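## Task

Move the five cases from the low table onto the empty pallet following the layer sheet; each case is identified by the four-digit article number on its label. The pallet sits loose on the floor near one end of the track and may be rotated a little. Positions are case centres relative to the pallet centre: a runs along the pallet's long side (+a roughly toward +y), b along its short side (+b roughly toward the track). Layer 1, on the deck, every case with its long side along b: 2760 at a = +0.15 m, b = +0.20 m; 3912 at a = +0.45 m, b = +0.20 m; 6049 at a = +0.15 m, b = -0.20 m; 1042 at a = +0.45 m, b = -0.20 m. Layer 2, resting on layer 1: 2187 at a = +0.30 m, b = -0.20 m with its long side along a. Every case must finish within one finger's width of its spot. cam_pallet_north views the -y end of the track and cam_pallet_south the +y end, both with +y roughly to the image's right. A case that fell to the floor may be picked up again but must finish lid up. At the end release everything and move the tools away; a placement that stays only because the robot holds it is not counted.

## Robot and tools

Robot: two arms, left_arm and right_arm, each with a two-channel vacuum tool (four cups), each riding its own carriage on one shared track along y at x = 0. left_rail carries left_arm on the +y half (position_m 0.6 to 3 m), right_rail carries right_arm on the -y half (-3 to -0.6 m). An arm's base sits at x = 0, y = its carriage position_m, z = 0.04 m, facing +x.

Scene frame (used in all reported poses): fixed to the table, table top at z = 0, +z up, +x the direction the arms face, +y to their left, y = 0 at the track's middle. The table starts at x = 0.50 m and spans y = -0.90 to 0.90 m; outside that the floor is at z = -0.53 m, which is where the pallets lie.

Cup point: the centre of the four cup rims. Cups point along the cup point's +z. In cup-point axes the cups are at x = ±62 mm and y = -104.5 mm (channel a) and +104.5 mm (channel b); the rims cover 227 mm by 312 mm. Reported cup positions may be off, more so at long reach.

execute_actions(actions): a list of action objects run in order. Each may have "rows", "steps", "until", and device keys "left_rail"/"right_rail". An empty list just returns state and images.
- rows: up to 15 rows, each used for one control step (1/30 s). Every row is one flat list of 16 numbers in [-1, 1] covering both arms: left dx, dy, dz, rx, ry, rz, left suction_a, suction_b, then right dx, dy, dz, rx, ry, rz, suction_a, suction_b. The six motion numbers are an offset target, expressed in that cup point's own axes, measured from its pose at the start of the action (for the first action, the last reported pose) – not from the previous row. Scale: 1.0 = 0.6 m or 180 degrees; rx, ry, rz form one rotation vector. Suction values: above 0.01 means on, 0 off; they persist, so resend the same values to keep a tool unchanged.
- Each step the target is clipped to 100 mm and 16 degrees from the measured pose. Ramp offsets gradually (e.g. +0.01 per row = 6 mm/step) to avoid jerks that shake a case loose.
- steps: 1 to 450, at least one per row, default 15. After the last row the arm keeps chasing that row's target, so give long moves enough steps; if cut short, send the remainder next action.
- until: ends the action early when all conditions are true, e.g. {"left_rail": {"position_status": ["!=", "moving"]}}, or {"all": {"status": "ended"}} / {"any": {"status": "ended"}}. Numbers need a comparison (=, !=, <, <=, >, >=). It does not halt the arms.
- Rails: {"left_rail": {"position_m": x, "speed_m_s": v}} sets an absolute carriage position in metres along y (speed 0.01 to 1 m/s, starts at 1, sticky); {"stop": true} halts it. Acceleration is 2 m/s2. Send the position, then wait with an until on position_status, before commanding the tool to a scene point. Rows never move carriages, but a moving carriage shifts its arm's tool with it. Any out-of-range value or unknown name rejects the entire call.

zoom_image(camera, region): enlarges [x0, y0, x1, y1] pixels (max 504 by 504) of one camera's latest image. Cameras: cam_high, cam_low, cam_pallet_north, cam_pallet_south, cam_left_wrist, cam_right_wrist, all 896x504. Use it to read article numbers and check placement.

finished_scene(scene): ends scene 1 or 2 irreversibly; its result reports success and gives the next task. Only call it when every case rests correctly, suction is off and the tools are clear.

Result lines: per arm, cup pose (end_effector_position in m, end_effector_quat_wxyz) and velocities; Hand target (where the controller is driving); Joint positions/velocities (rail, then six joints); Wrist force/torque in cup axes (noisy, offset up to ~10 N, saturates ~200 N, may read "no reading"); suction_measured_a/b (0 to 1; near 0 means no seal; 0.83+ airtight; cardboard reads lower) and part_present_a/b (on above 0.09, off below 0.07). Rails report position_m, position_status (moving, done, contact_stop, time_out, stopped, stopped_with_arm, stopped_for_other_arm) and position_answer (taken/not_taken). "pose unreachable" means the clearance check altered or blocked that arm's command; that arm drops its target and its carriage brakes. For stopped_for_other_arm, separate the arms, wait about 30 steps, resend.

Gripping: switch a channel on and press both of its cups fully onto a flat, smooth face; an edge or gap under either cup ruins the whole channel. Vacuum takes up to ~1.3 s to settle; cups compress up to ~21 mm. Each sealed cup pulls ~381 N at 0.7. To release: lower in small steps until contact, then in one action turn both channels off and back the tool straight away. A cup sealed on the table pins the tool; turn that channel off.

Avoid: arm-to-arm collisions or pressing (a held case counts as part of its arm); forces of 400 N or joint torques at their limits (10 s stop, rest of call skipped); fast or off-centre carrying; knocking anything out of the work area (ends the scene); drops and slams. For hand-overs, switch the giver's suction off before the receiver's goes on and lift the giver clear. The robot keeps acting on its last command while you think, and loose objects may be nudged occasionally.

Each tool is called as name(argument=value, ...), one argument or row to a line, values as JSON.

## Session

execute_actions(
  actions=[],
)

Scene clock: 0.00 s.
left_arm: end_effector_position=(+0.8494, +2.0728, +0.4381) suction_measured_a=0.00 part_present_a=0 suction_measured_b=0.00 part_present_b=0 end_effector_quat_wxyz=(-0.002, +0.000, +1.000, +0.000) end_effector_velocity=(-0.000, +0.000, +0.000) end_effector_angular_velocity=(-0.000, -0.000, +0.000) | right_arm: end_effector_position=(+0.8504, -0.8427, +0.4402) suction_measured_a=0.00 part_present_a=0 suction_measured_b=0.00 part_present_b=0 end_effector_quat_wxyz=(-0.000, -0.000, +1.000, -0.000) end_effector_velocity=(+0.000, -0.000, -0.000) end_effector_angular_velocity=(+0.000, +0.000, -0.000)
Joint positions: left_arm=[ 2.074 -0.24  -1.497  2.092 -2.163 -1.571  1.331] | right_arm=[-0.841 -0.24  -1.498  2.091 -2.163 -1.572  1.33 ]
Joint velocities: left_arm=[ 0.  0. -0.  0. -0.  0.  0.] | right_arm=[ 0. -0.  0. -0.  0.  0.  0.]
Wrist force (N, on the end effector, along its own x y z axes, offset not removed): no reading
Wrist torque (N m, same axes, about the end effector's origin, offset not removed): no reading
Hand target (left_arm): +0.849, +2.073, +0.438; -0.002, +0.000, +1.000, +0.000
Hand target (right_arm): +0.850, -0.843, +0.440; -0.000, -0.000, +1.000, -0.000
left_rail: position_m=2.074 position_m_goal=2.074 speed_m_s=1.00 position_status=done position_answer=taken refusals=0
right_rail: position_m=-0.841 position_m_goal=-0.841 speed_m_s=1.00 position_status=done position_answer=taken refusals=0

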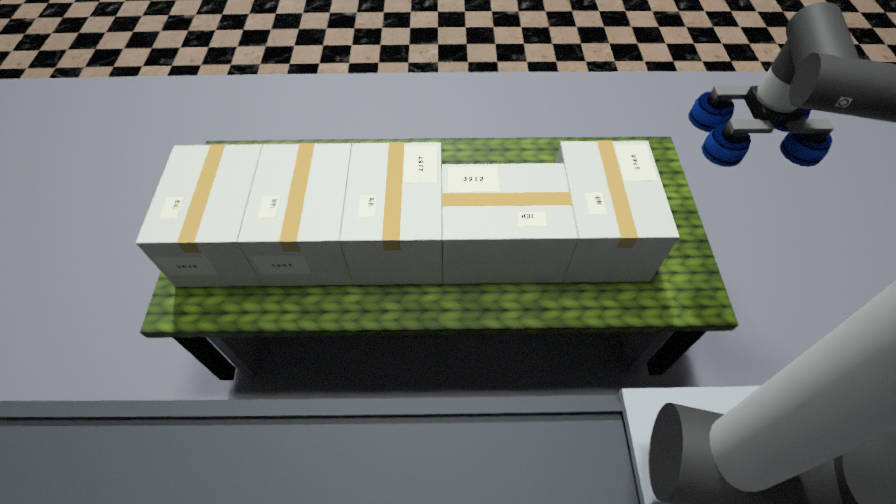

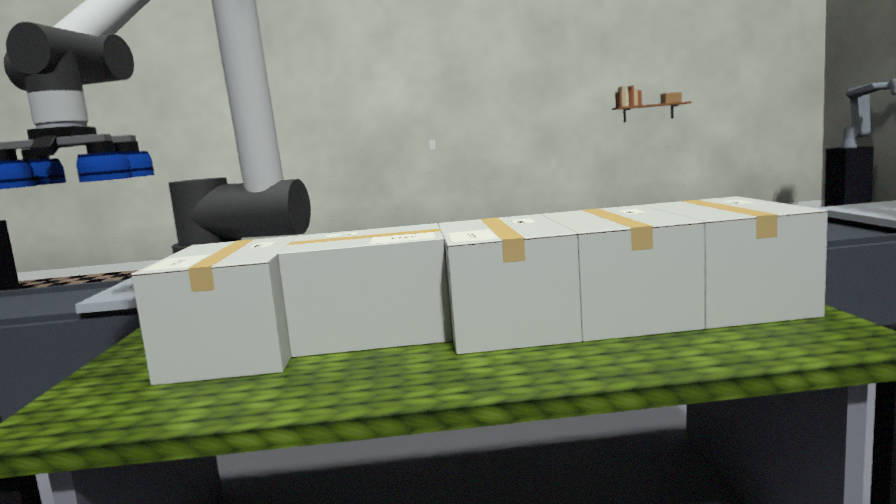

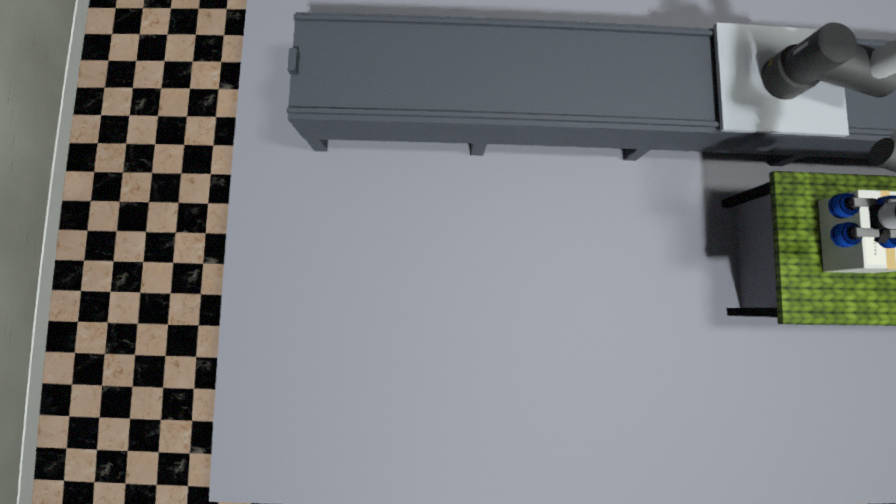

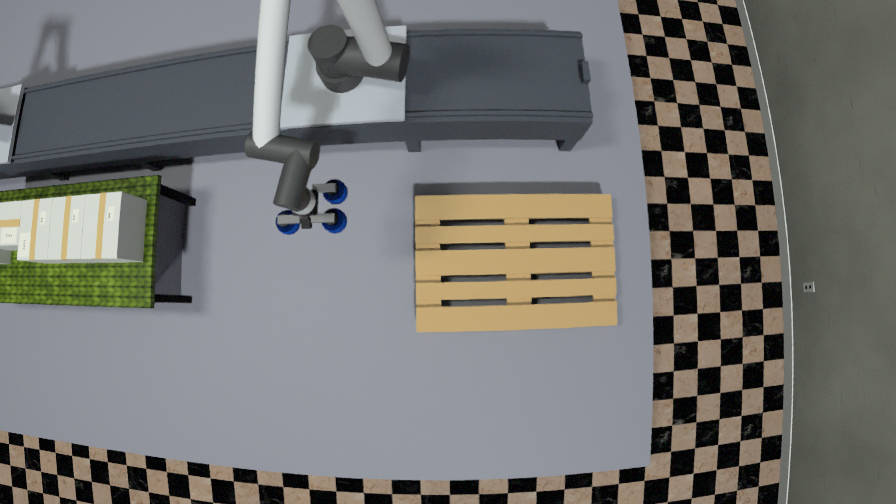

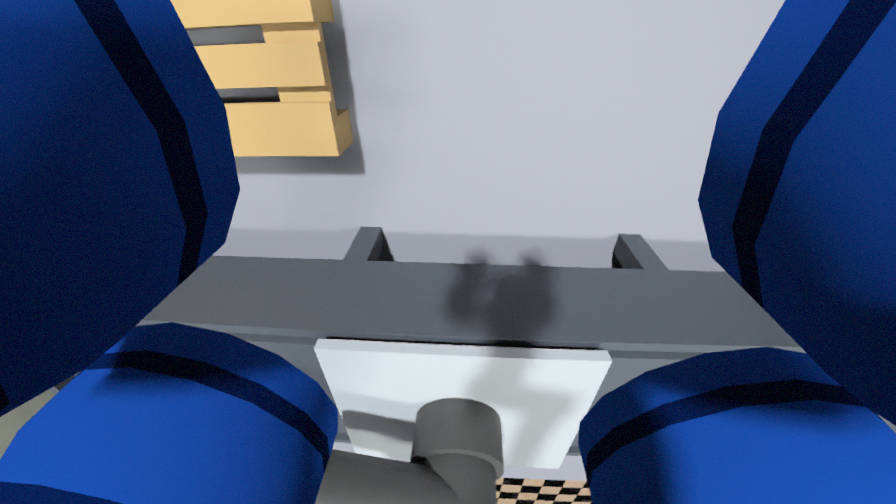

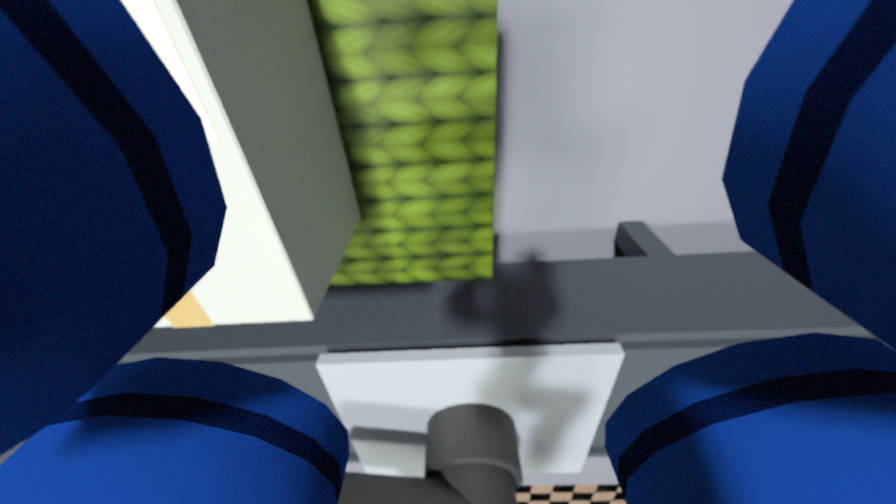

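zoom_image(
  camera="cam_high",
  region=[130, 130, 450, 340],
)

zoom_image(
  camera="cam_high",
  region=[430, 130, 750, 340],
)

zoom_image(
  camera="cam_pallet_south",
  region=[400, 170, 640, 345],
)

Region (130, 130, 450, 340) of cam_high's 896x504 image, scaled by 1.575, with more detail than that image has; it fills the top 331 rows of this view, and the rest is white.

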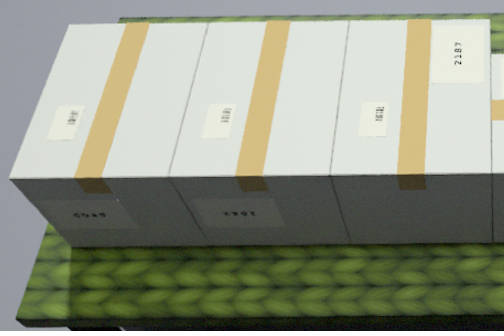

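Region (430, 130, 750, 340) of cam_high's 896x504 image, scaled by 1.575, with more detail than that image has; it fills the top 331 rows of this view, and the rest is white.

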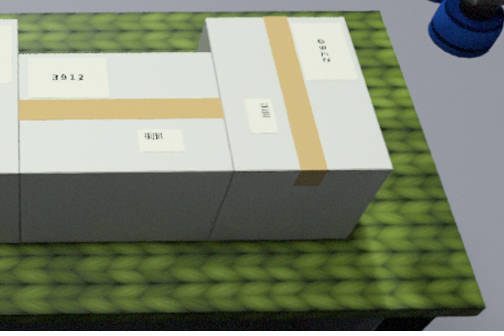

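Region (400, 170, 640, 345) of cam_pallet_south's 896x504 image, scaled by 2.100, with more detail than that image has; it fills the top 368 rows of this view, and the rest is white.

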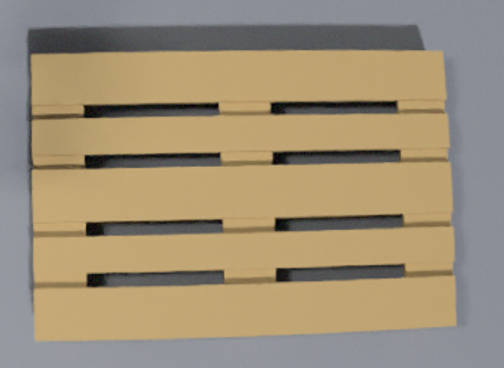

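zoom_image(
  camera="cam_high",
  region=[150, 245, 320, 290],
)

Region (150, 245, 320, 290) of cam_high's 896x504 image, scaled by 2.965, with more detail than that image has; it fills the top 133 rows of this view, and the rest is white.

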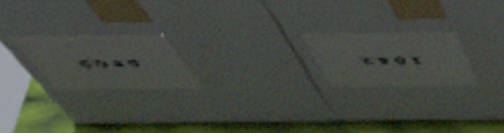

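execute_actions(
  actions=[
    {"left_rail":{"position_m":3.0},"right_rail":{"position_m":-2.6},"rows":[[0,0.25,1,0,0,0.5,0,0,0,0,0,0,0,0,0,0]],"steps":60},
    {"rows":[[0,0,0.3,0,0,0,0,0,0,0,0,0,0,0,0,0]],"steps":20},
  ],
)

Scene clock: 22.00 s.
left_arm: end_effector_position=(+0.8476, +3.1486, -0.3388) suction_measured_a=0.00 part_present_a=0 suction_measured_b=0.00 part_present_b=0 end_effector_quat_wxyz=(-0.001, +0.707, +0.707, -0.002) end_effector_velocity=(+0.006, +0.001, -0.024) end_effector_angular_velocity=(+0.001, -0.003, -0.000) | right_arm: end_effector_position=(+0.8504, -2.6016, +0.4402) suction_measured_a=0.00 part_present_a=0 suction_measured_b=0.00 part_present_b=0 end_effector_quat_wxyz=(-0.000, -0.000, +1.000, -0.000) end_effector_velocity=(+0.000, -0.000, -0.000) end_effector_angular_velocity=(+0.000, +0.000, -0.000)
Joint positions: left_arm=[ 3.    -0.062 -0.479  2.169 -3.256 -1.571  3.08 ] | right_arm=[-2.6   -0.24  -1.498  2.091 -2.163 -1.572  1.33 ]
Joint velocities: left_arm=[ 0.     0.001  0.033 -0.022 -0.014  0.001  0.001] | right_arm=[ 0. -0.  0. -0.  0. -0. -0.]
Wrist force (N, on the end effector, along its own x y z axes, offset not removed): left_arm=[-7.3 4.2 9.0] | right_arm=[0.8 -3.0 -0.7]
Wrist torque (N m, same axes, about the end effector's origin, offset not removed): left_arm=[0.88 1.30 0.22] | right_arm=[0.09 0.25 0.50]
Hand target (left_arm): +0.848, +3.149, -0.342; -0.001, +0.707, +0.707, -0.001
Hand target (right_arm): +0.850, -2.601, +0.440; -0.000, -0.000, +1.000, -0.000
Off the commanded pose (left_arm): 0.003 m, 0 deg.
Off the commanded pose (right_arm): 0.000 m, 0 deg.
left_rail: position_m=3.000 position_m_goal=3.000 speed_m_s=1.00 position_status=done position_answer=taken refusals=0
right_rail: position_m=-2.600 position_m_goal=-2.600 speed_m_s=1.00 position_status=done position_answer=taken refusals=0

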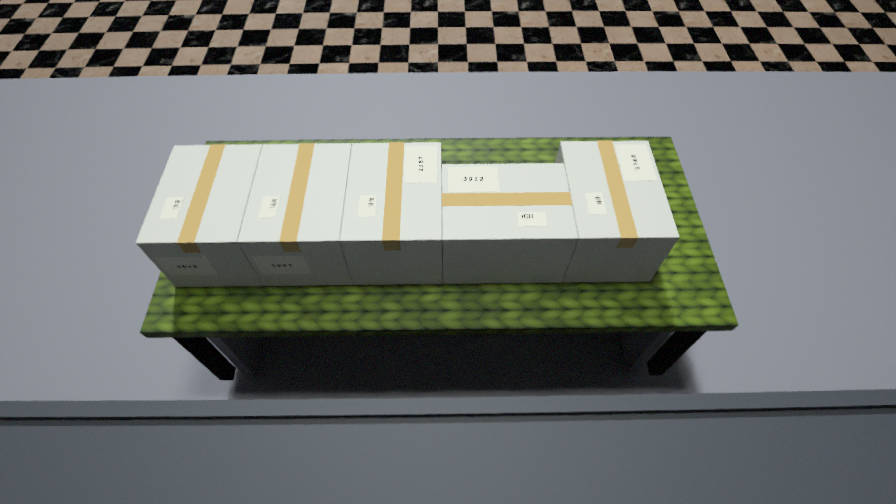

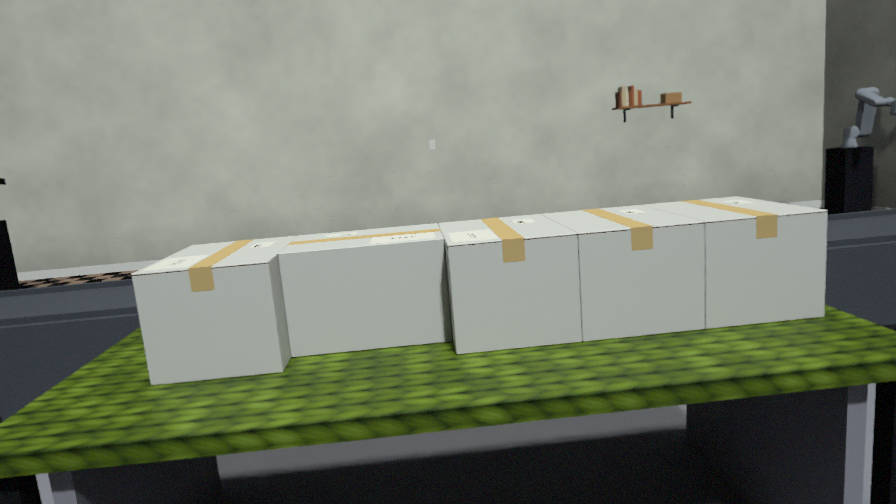

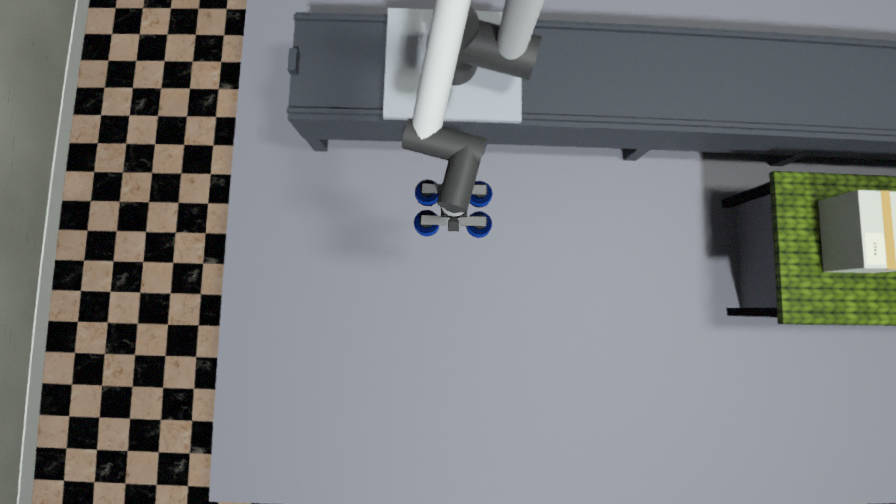

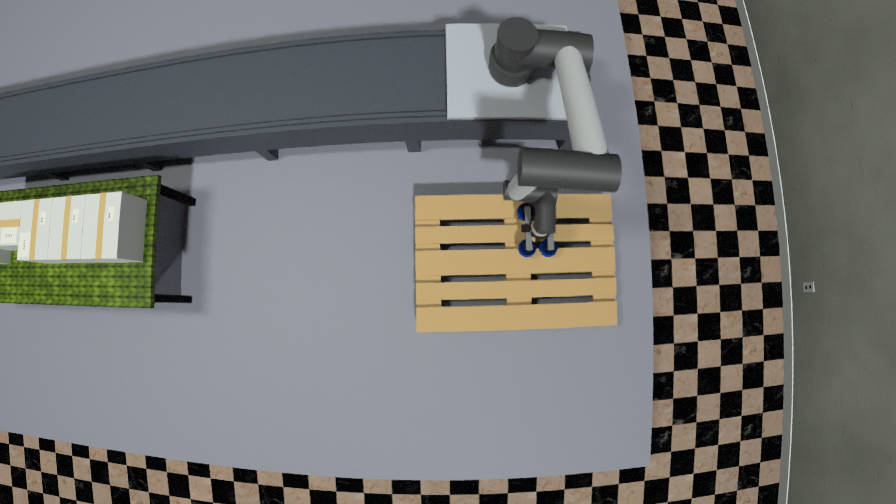

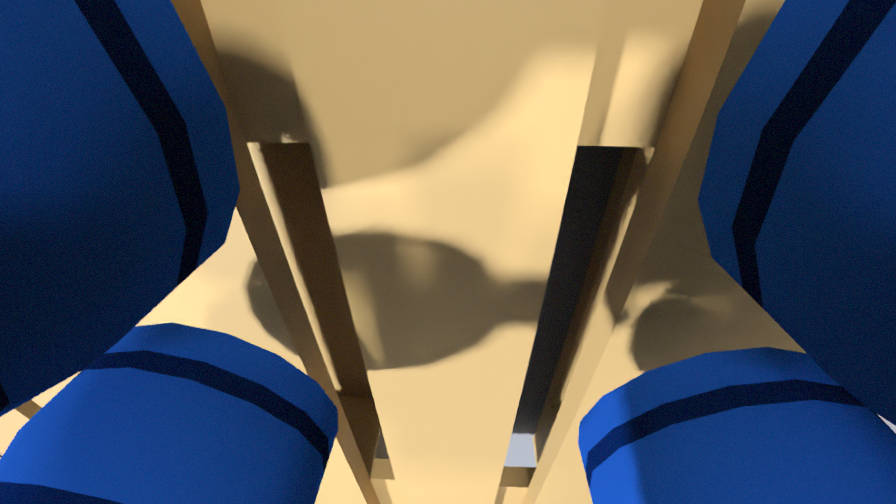

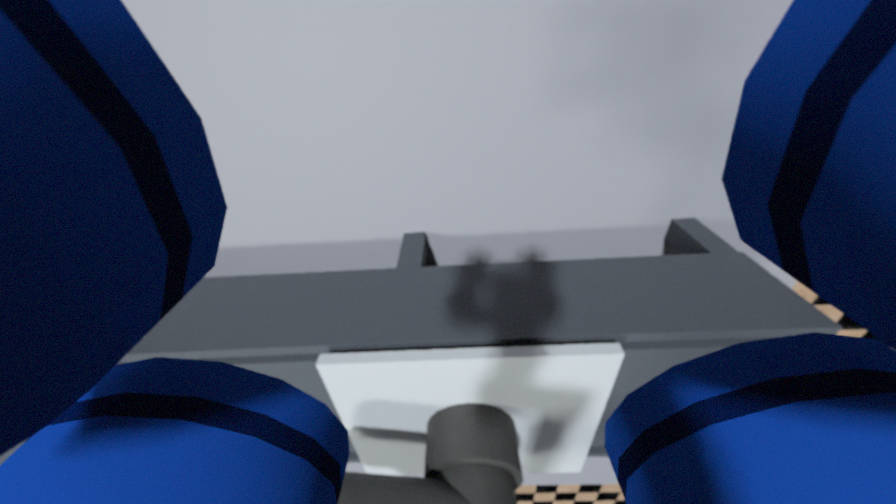

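zoom_image(
  camera="cam_pallet_south",
  region=[490, 190, 630, 340],
)

Region (490, 190, 630, 340) of cam_pallet_south's 896x504 image, scaled by 3.360, with more detail than that image has; it fills the left 470 columns of this view, and the rest is white.

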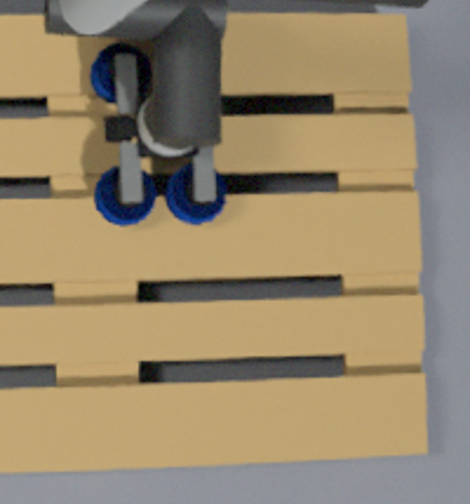

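execute_actions(
  actions=[
    {"rows":[[0,0,-0.2,0,0,0,0,0,0,0,0,0,0,0,0,0]],"steps":12},
    {"left_rail":{"position_m":0.6},"rows":[[-0.08,0,-0.95,0,0,0,0,0,0,0,0,0,0,0,0,0]],"steps":120,"until":{"left_rail":{"position_status":["!=","moving"]}}},
  ],
)

Scene clock: 38.97 s.
left_arm: end_effector_position=(+0.8484, +0.7008, +0.3404) suction_measured_a=0.00 part_present_a=0 suction_measured_b=0.00 part_present_b=0 end_effector_quat_wxyz=(-0.001, +0.707, +0.707, -0.001) end_effector_velocity=(-0.000, +0.000, +0.000) end_effector_angular_velocity=(-0.000, -0.000, +0.000) | right_arm: end_effector_position=(+0.8504, -2.6016, +0.4402) suction_measured_a=0.00 part_present_a=0 suction_measured_b=0.00 part_present_b=0 end_effector_quat_wxyz=(-0.000, -0.000, +1.000, -0.000) end_effector_velocity=(+0.000, -0.000, -0.000) end_effector_angular_velocity=(+0.000, +0.000, +0.000)
Joint positions: left_arm=[ 0.6   -0.119 -1.408  2.16  -2.319 -1.571  3.023] | right_arm=[-2.6   -0.24  -1.498  2.091 -2.163 -1.572  1.33 ]
Joint velocities: left_arm=[ 0.  0. -0. -0.  0. -0. -0.] | right_arm=[ 0.  0.  0. -0. -0. -0. -0.]
Wrist force (N, on the end effector, along its own x y z axes, offset not removed): left_arm=[4.7 3.0 -0.1] | right_arm=[-1.2 -1.0 -5.0]
Wrist torque (N m, same axes, about the end effector's origin, offset not removed): left_arm=[0.73 -0.37 -0.09] | right_arm=[0.19 0.50 0.44]
Hand target (left_arm): +0.848, +0.701, +0.340; -0.001, +0.707, +0.707, -0.001
Hand target (right_arm): +0.850, -2.601, +0.440; -0.000, -0.000, +1.000, -0.000
Off the commanded pose (left_arm): 0.001 m, 0 deg.
Off the commanded pose (right_arm): 0.000 m, 0 deg.
left_rail: position_m=0.600 position_m_goal=0.600 speed_m_s=1.00 position_status=done position_answer=taken refusals=0
right_rail: position_m=-2.600 position_m_goal=-2.600 speed_m_s=1.00 position_status=done position_answer=taken refusals=0

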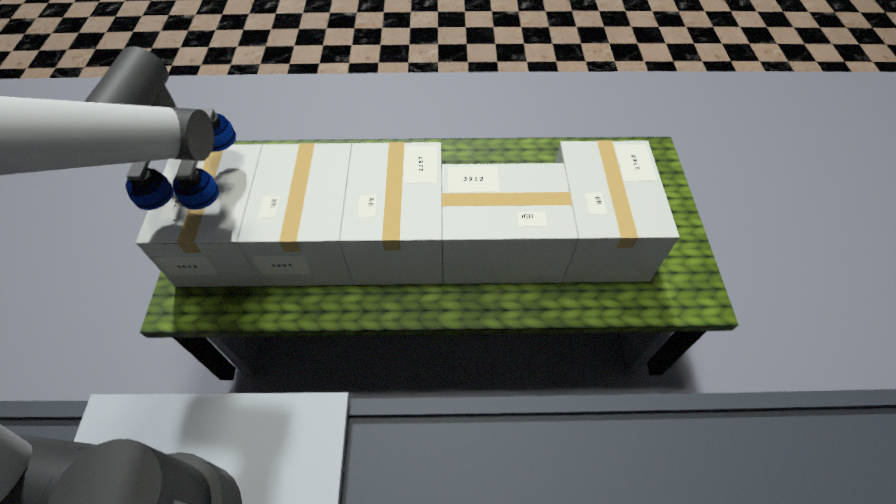

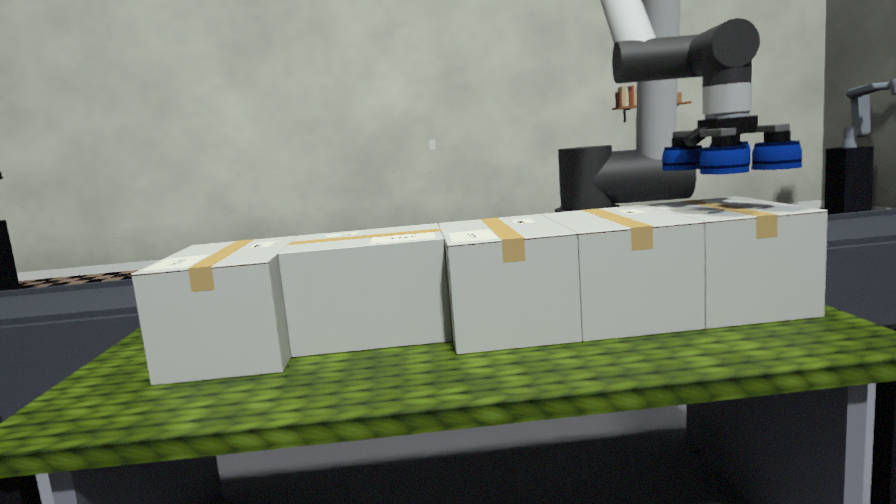

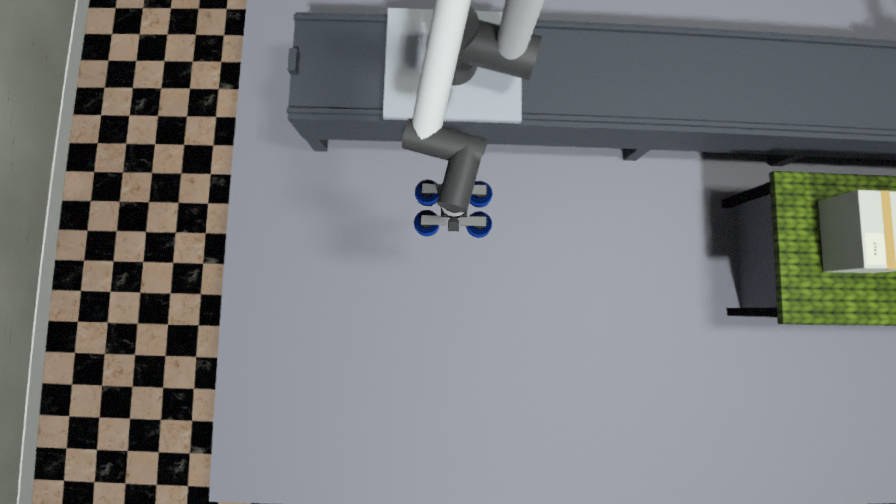

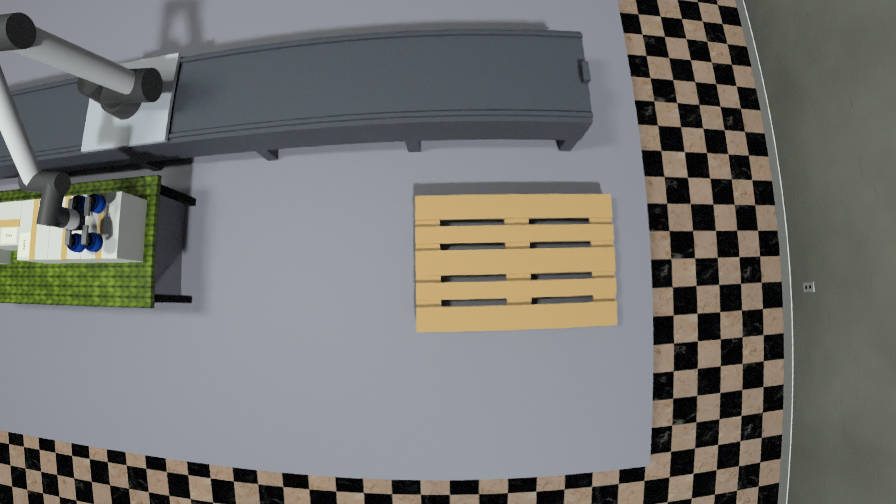

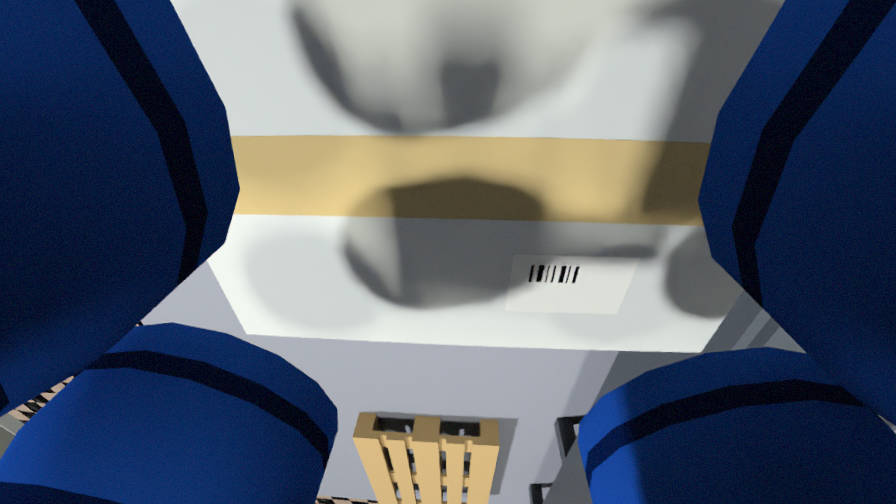

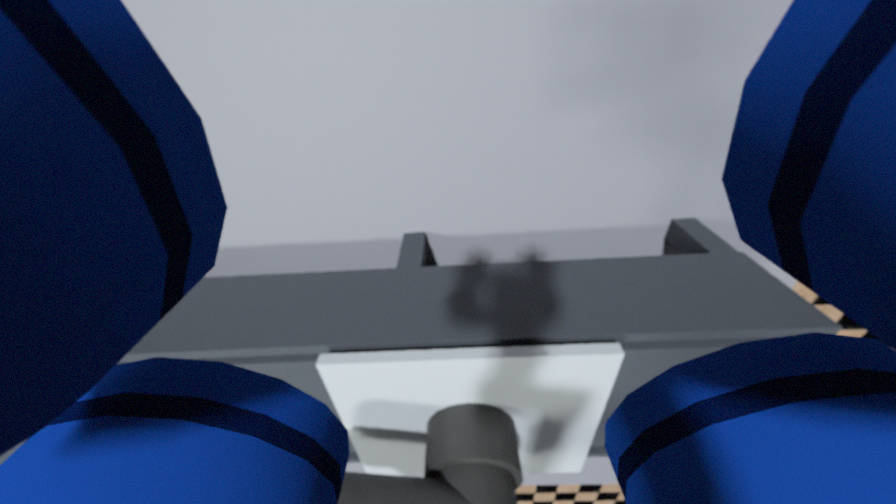

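execute_actions(
  actions=[
    {"rows":[[0,-0.005,0.03,0,0,0,0,0,0,0,0,0,0,0,0,0],[0,-0.01,0.07,0,0,0,0,0,0,0,0,0,0,0,0,0],[0,-0.017,0.145,0,0,0,0,0,0,0,0,0,0,0,0,0]],"steps":16},
    {"rows":[[0,0,0.03,0,0,0,0,0,0,0,0,0,0,0,0,0]],"steps":10},
  ],
)

zoom_image(
  camera="cam_high",
  region=[120, 120, 320, 270],
)

Scene clock: 45.07 s.
left_arm: end_effector_position=(+0.8380, +0.7008, +0.2395) suction_measured_a=0.00 part_present_a=0 suction_measured_b=0.00 part_present_b=0 end_effector_quat_wxyz=(-0.001, +0.707, +0.707, -0.001) end_effector_velocity=(+0.001, -0.000, -0.012) end_effector_angular_velocity=(-0.000, -0.002, -0.000) | right_arm: end_effector_position=(+0.8504, -2.6016, +0.4402) suction_measured_a=0.00 part_present_a=0 suction_measured_b=0.00 part_present_b=0 end_effector_quat_wxyz=(-0.000, -0.000, +1.000, -0.000) end_effector_velocity=(+0.000, -0.000, -0.000) end_effector_angular_velocity=(+0.000, +0.000, -0.000)
Joint positions: left_arm=[ 0.6   -0.12  -1.311  2.233 -2.49  -1.571  3.021] | right_arm=[-2.6   -0.24  -1.498  2.091 -2.163 -1.572  1.33 ]
Joint velocities: left_arm=[ 0.    -0.     0.015  0.006 -0.022 -0.     0.   ] | right_arm=[ 0. -0.  0. -0.  0.  0. -0.]
Wrist force (N, on the end effector, along its own x y z axes, offset not removed): left_arm=[1.3 -8.7 -88.5] | right_arm=[-1.5 0.7 -1.2]
Wrist torque (N m, same axes, about the end effector's origin, offset not removed): left_arm=[0.65 0.65 -0.25] | right_arm=[0.46 0.74 0.10]
Hand target (left_arm): +0.838, +0.701, +0.238; -0.002, +0.707, +0.707, -0.001
Hand target (right_arm): +0.850, -2.601, +0.440; -0.000, -0.000, +1.000, -0.000
Off the commanded pose (left_arm): 0.002 m, 0 deg.
Off the commanded pose (right_arm): 0.000 m, 0 deg.
left_rail: position_m=0.600 position_m_goal=0.600 speed_m_s=1.00 position_status=done position_answer=taken refusals=0
right_rail: position_m=-2.600 position_m_goal=-2.600 speed_m_s=1.00 position_status=done position_answer=taken refusals=0

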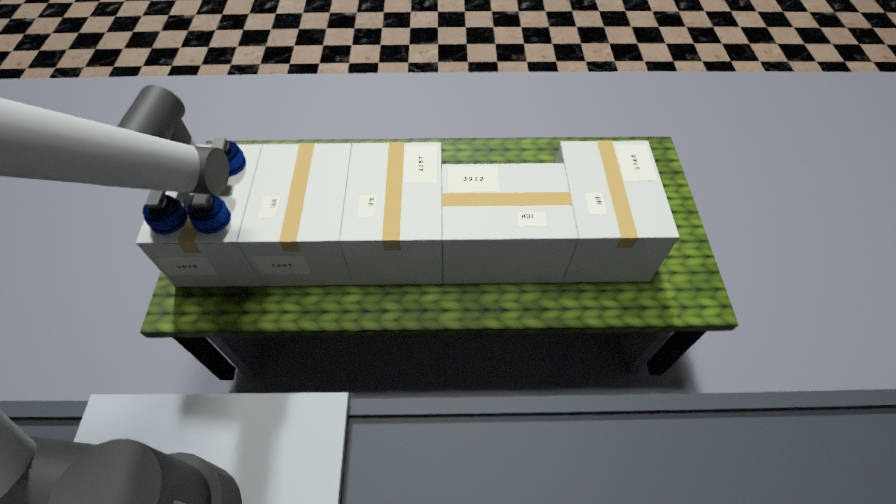

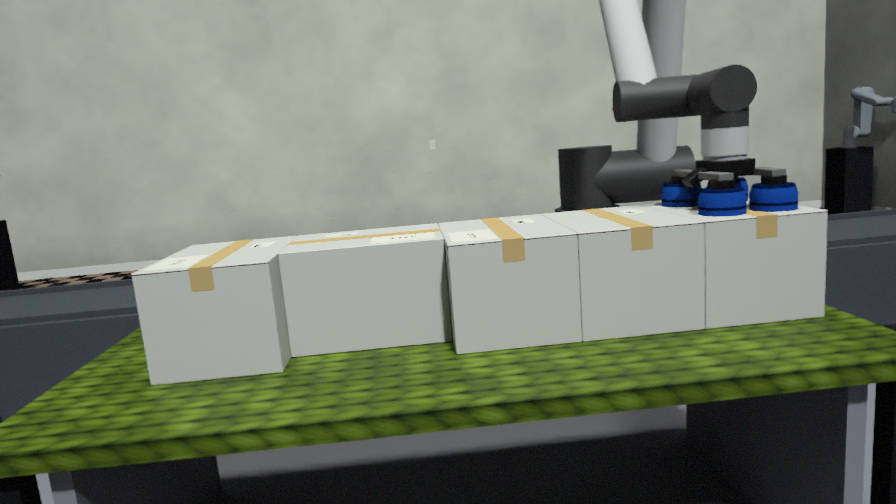

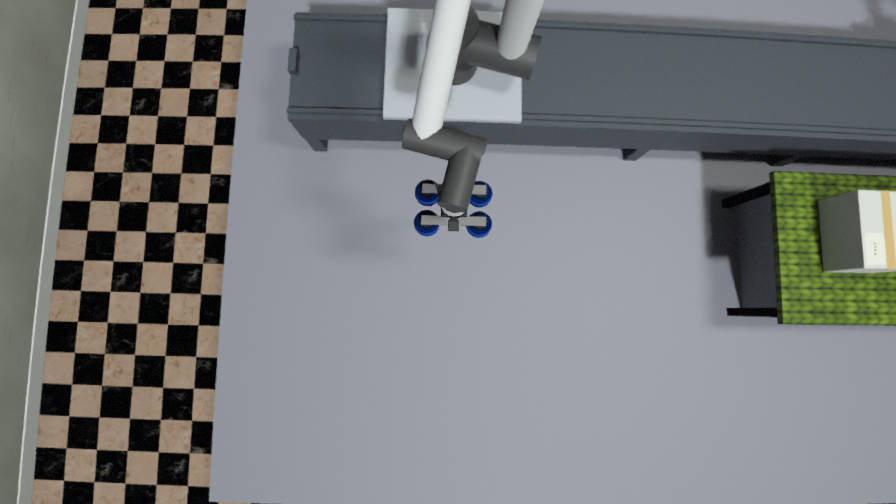

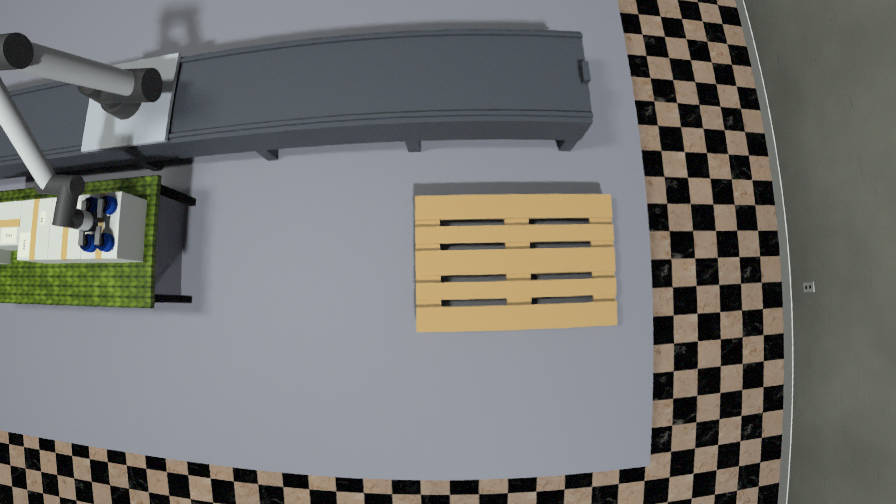

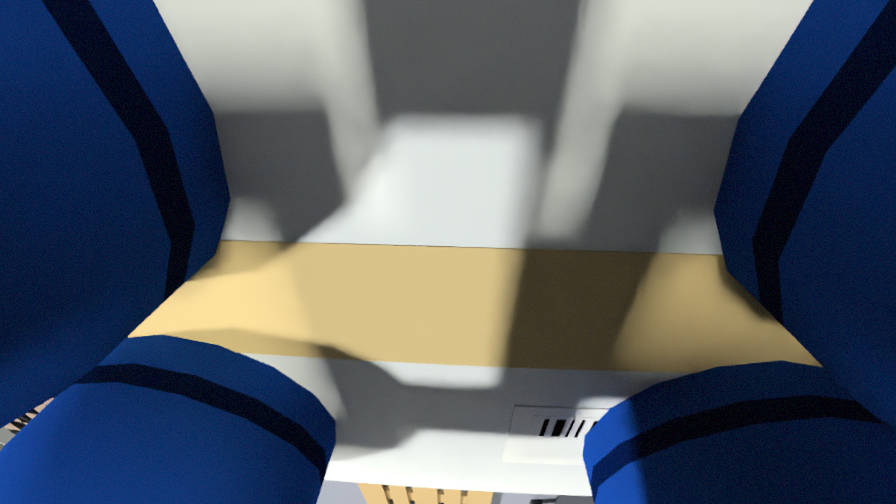

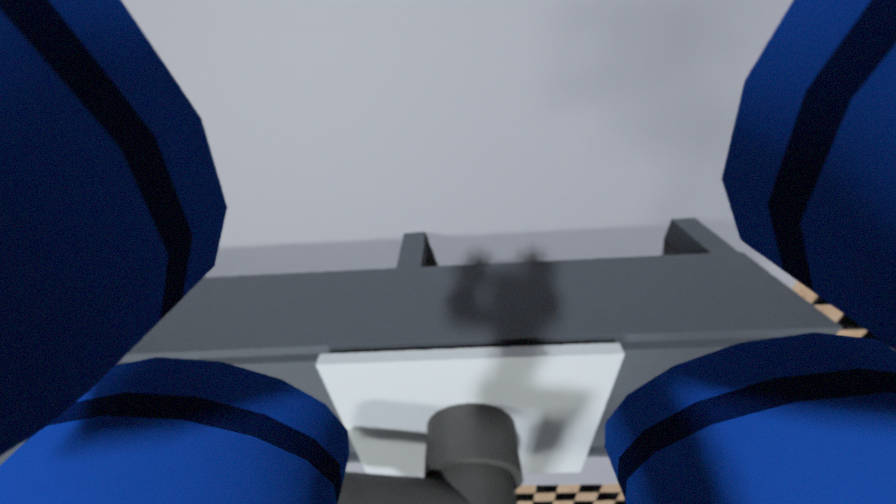

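Region (120, 120, 320, 270) of cam_high's 896x504 image, scaled by 2.520, with more detail than that image has; it fills the top 378 rows of this view, and the rest is white.

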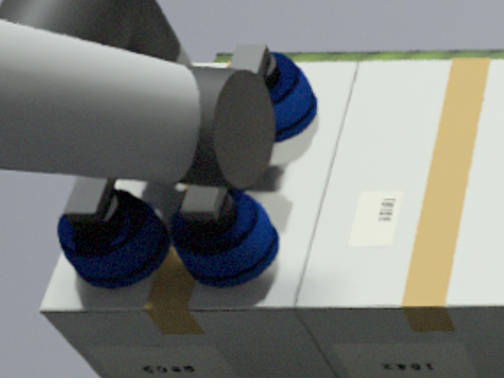

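execute_actions(
  actions=[
    {"rows":[[0,0,0.004,0,0,0,1,1,0,0,0,0,0,0,0,0]],"steps":24},
    {"rows":[[0,0,-0.01,0,0,0,1,1,0,0,0,0,0,0,0,0],[0,0,-0.02,0,0,0,1,1,0,0,0,0,0,0,0,0],[0.005,0,-0.035,0,0,0,1,1,0,0,0,0,0,0,0,0],[0.01,0,-0.05,0,0,0,1,1,0,0,0,0,0,0,0,0]],"steps":12},
  ],
)

Scene clock: 51.00 s.
left_arm: end_effector_position=(+0.8381, +0.7062, +0.2645) suction_measured_a=0.91 part_present_a=1 suction_measured_b=0.91 part_present_b=1 end_effector_quat_wxyz=(-0.001, +0.707, +0.707, -0.001) end_effector_velocity=(-0.001, +0.005, +0.021) end_effector_angular_velocity=(+0.000, +0.003, -0.000) | right_arm: end_effector_position=(+0.8504, -2.6016, +0.4402) suction_measured_a=0.00 part_present_a=0 suction_measured_b=0.00 part_present_b=0 end_effector_quat_wxyz=(-0.000, -0.000, +1.000, -0.000) end_effector_velocity=(-0.000, +0.000, +0.000) end_effector_angular_velocity=(-0.000, -0.000, +0.000)
Joint positions: left_arm=[ 0.6   -0.114 -1.339  2.219 -2.448 -1.571  3.028] | right_arm=[-2.6   -0.24  -1.498  2.091 -2.163 -1.572  1.33 ]
Joint velocities: left_arm=[ 0.     0.006 -0.024 -0.013  0.039 -0.     0.006] | right_arm=[ 0.  0. -0.  0. -0. -0.  0.]
Wrist force (N, on the end effector, along its own x y z axes, offset not removed): left_arm=[8.5 2.1 -32.1] | right_arm=[3.1 4.1 3.5]
Wrist torque (N m, same axes, about the end effector's origin, offset not removed): left_arm=[4.48 -0.60 -0.32] | right_arm=[1.06 0.18 0.31]
Hand target (left_arm): +0.838, +0.707, +0.267; -0.001, +0.707, +0.707, -0.001
Hand target (right_arm): +0.850, -2.601, +0.440; -0.000, -0.000, +1.000, -0.000
Off the commanded pose (left_arm): 0.002 m, 0 deg.
Off the commanded pose (right_arm): 0.000 m, 0 deg.
left_rail: position_m=0.600 position_m_goal=0.600 speed_m_s=1.00 position_status=done position_answer=taken refusals=0
right_rail: position_m=-2.600 position_m_goal=-2.600 speed_m_s=1.00 position_status=done position_answer=taken refusals=0

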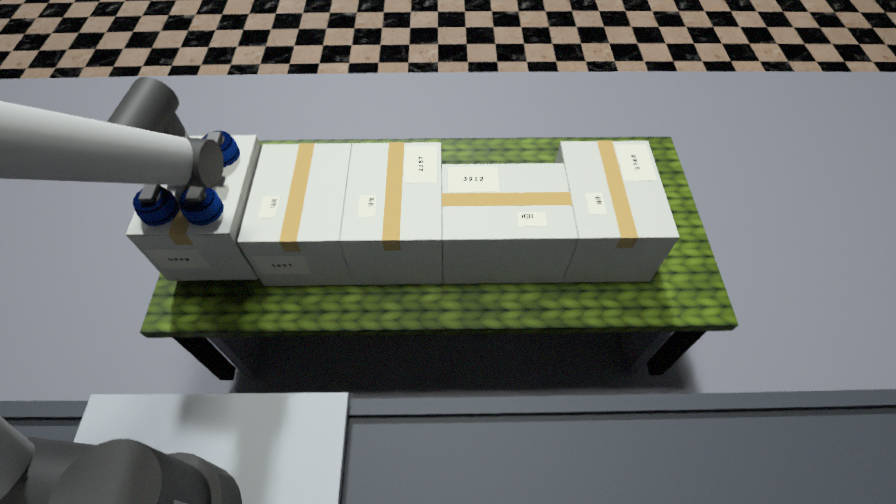

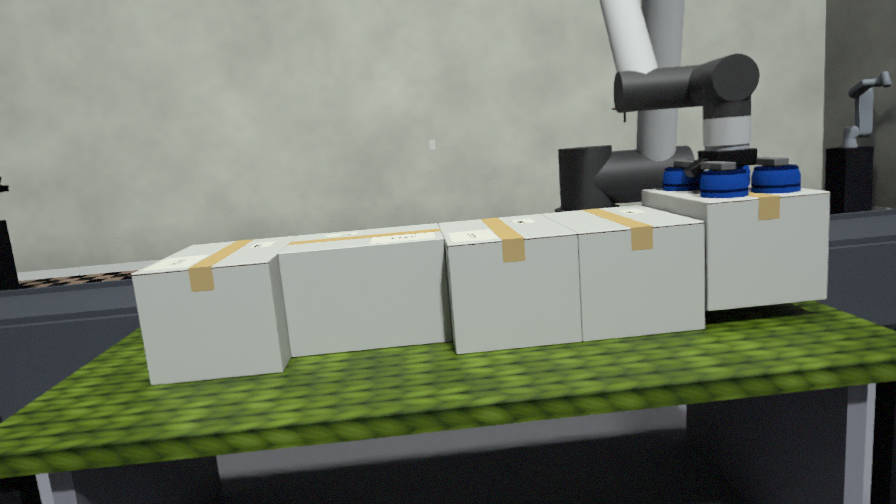

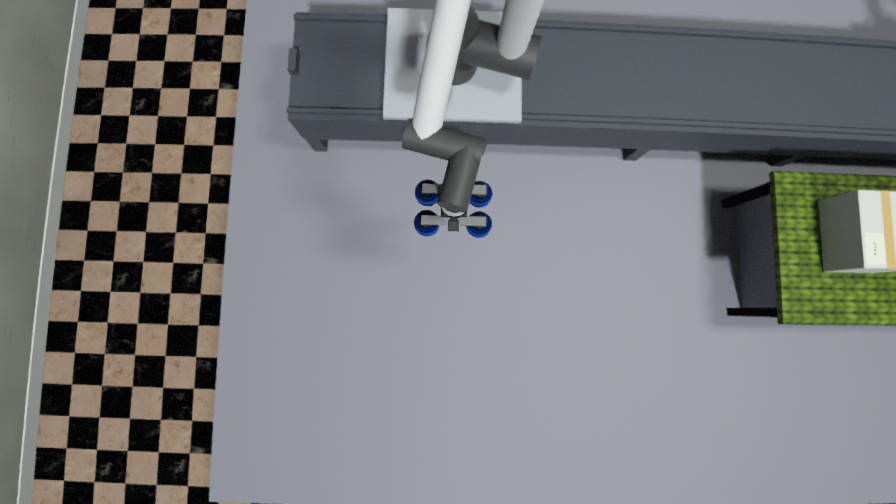

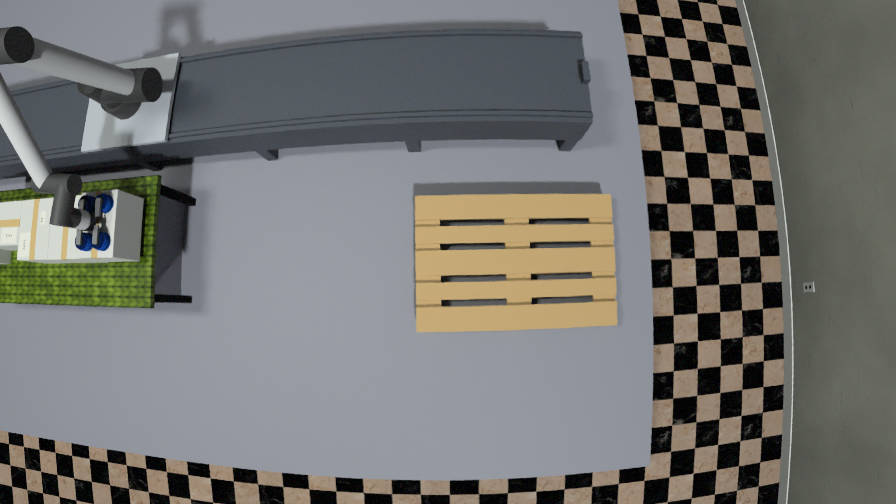

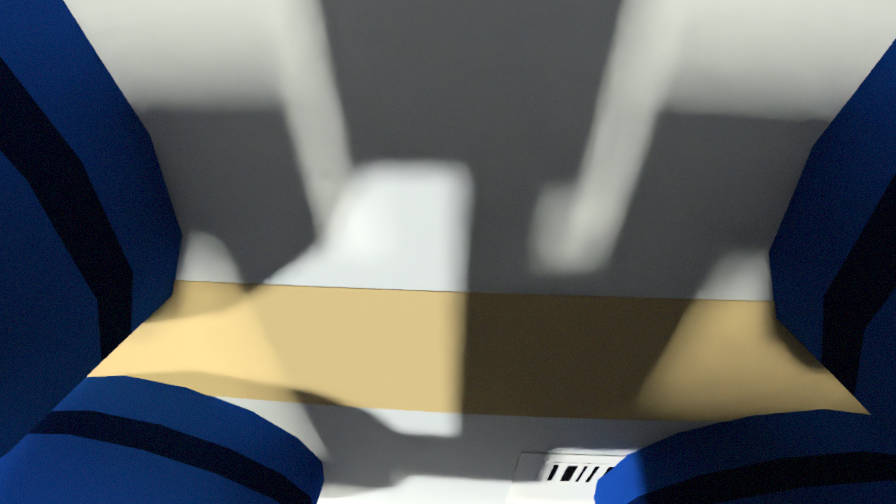

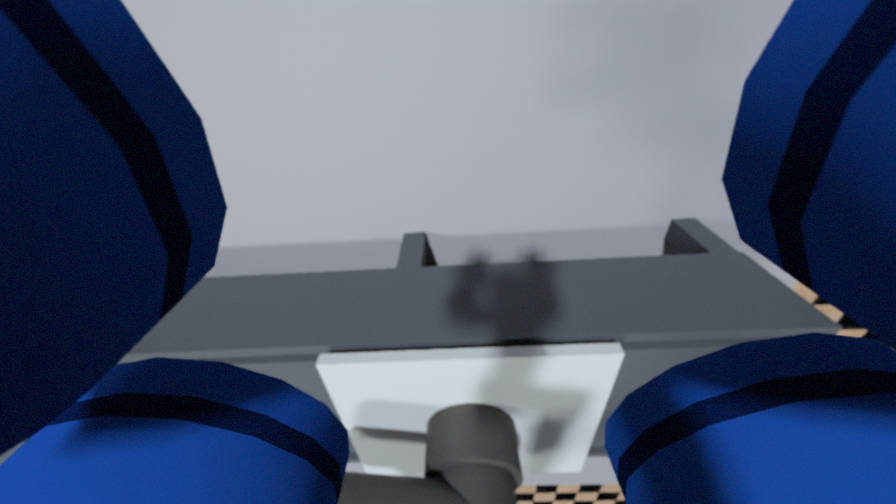

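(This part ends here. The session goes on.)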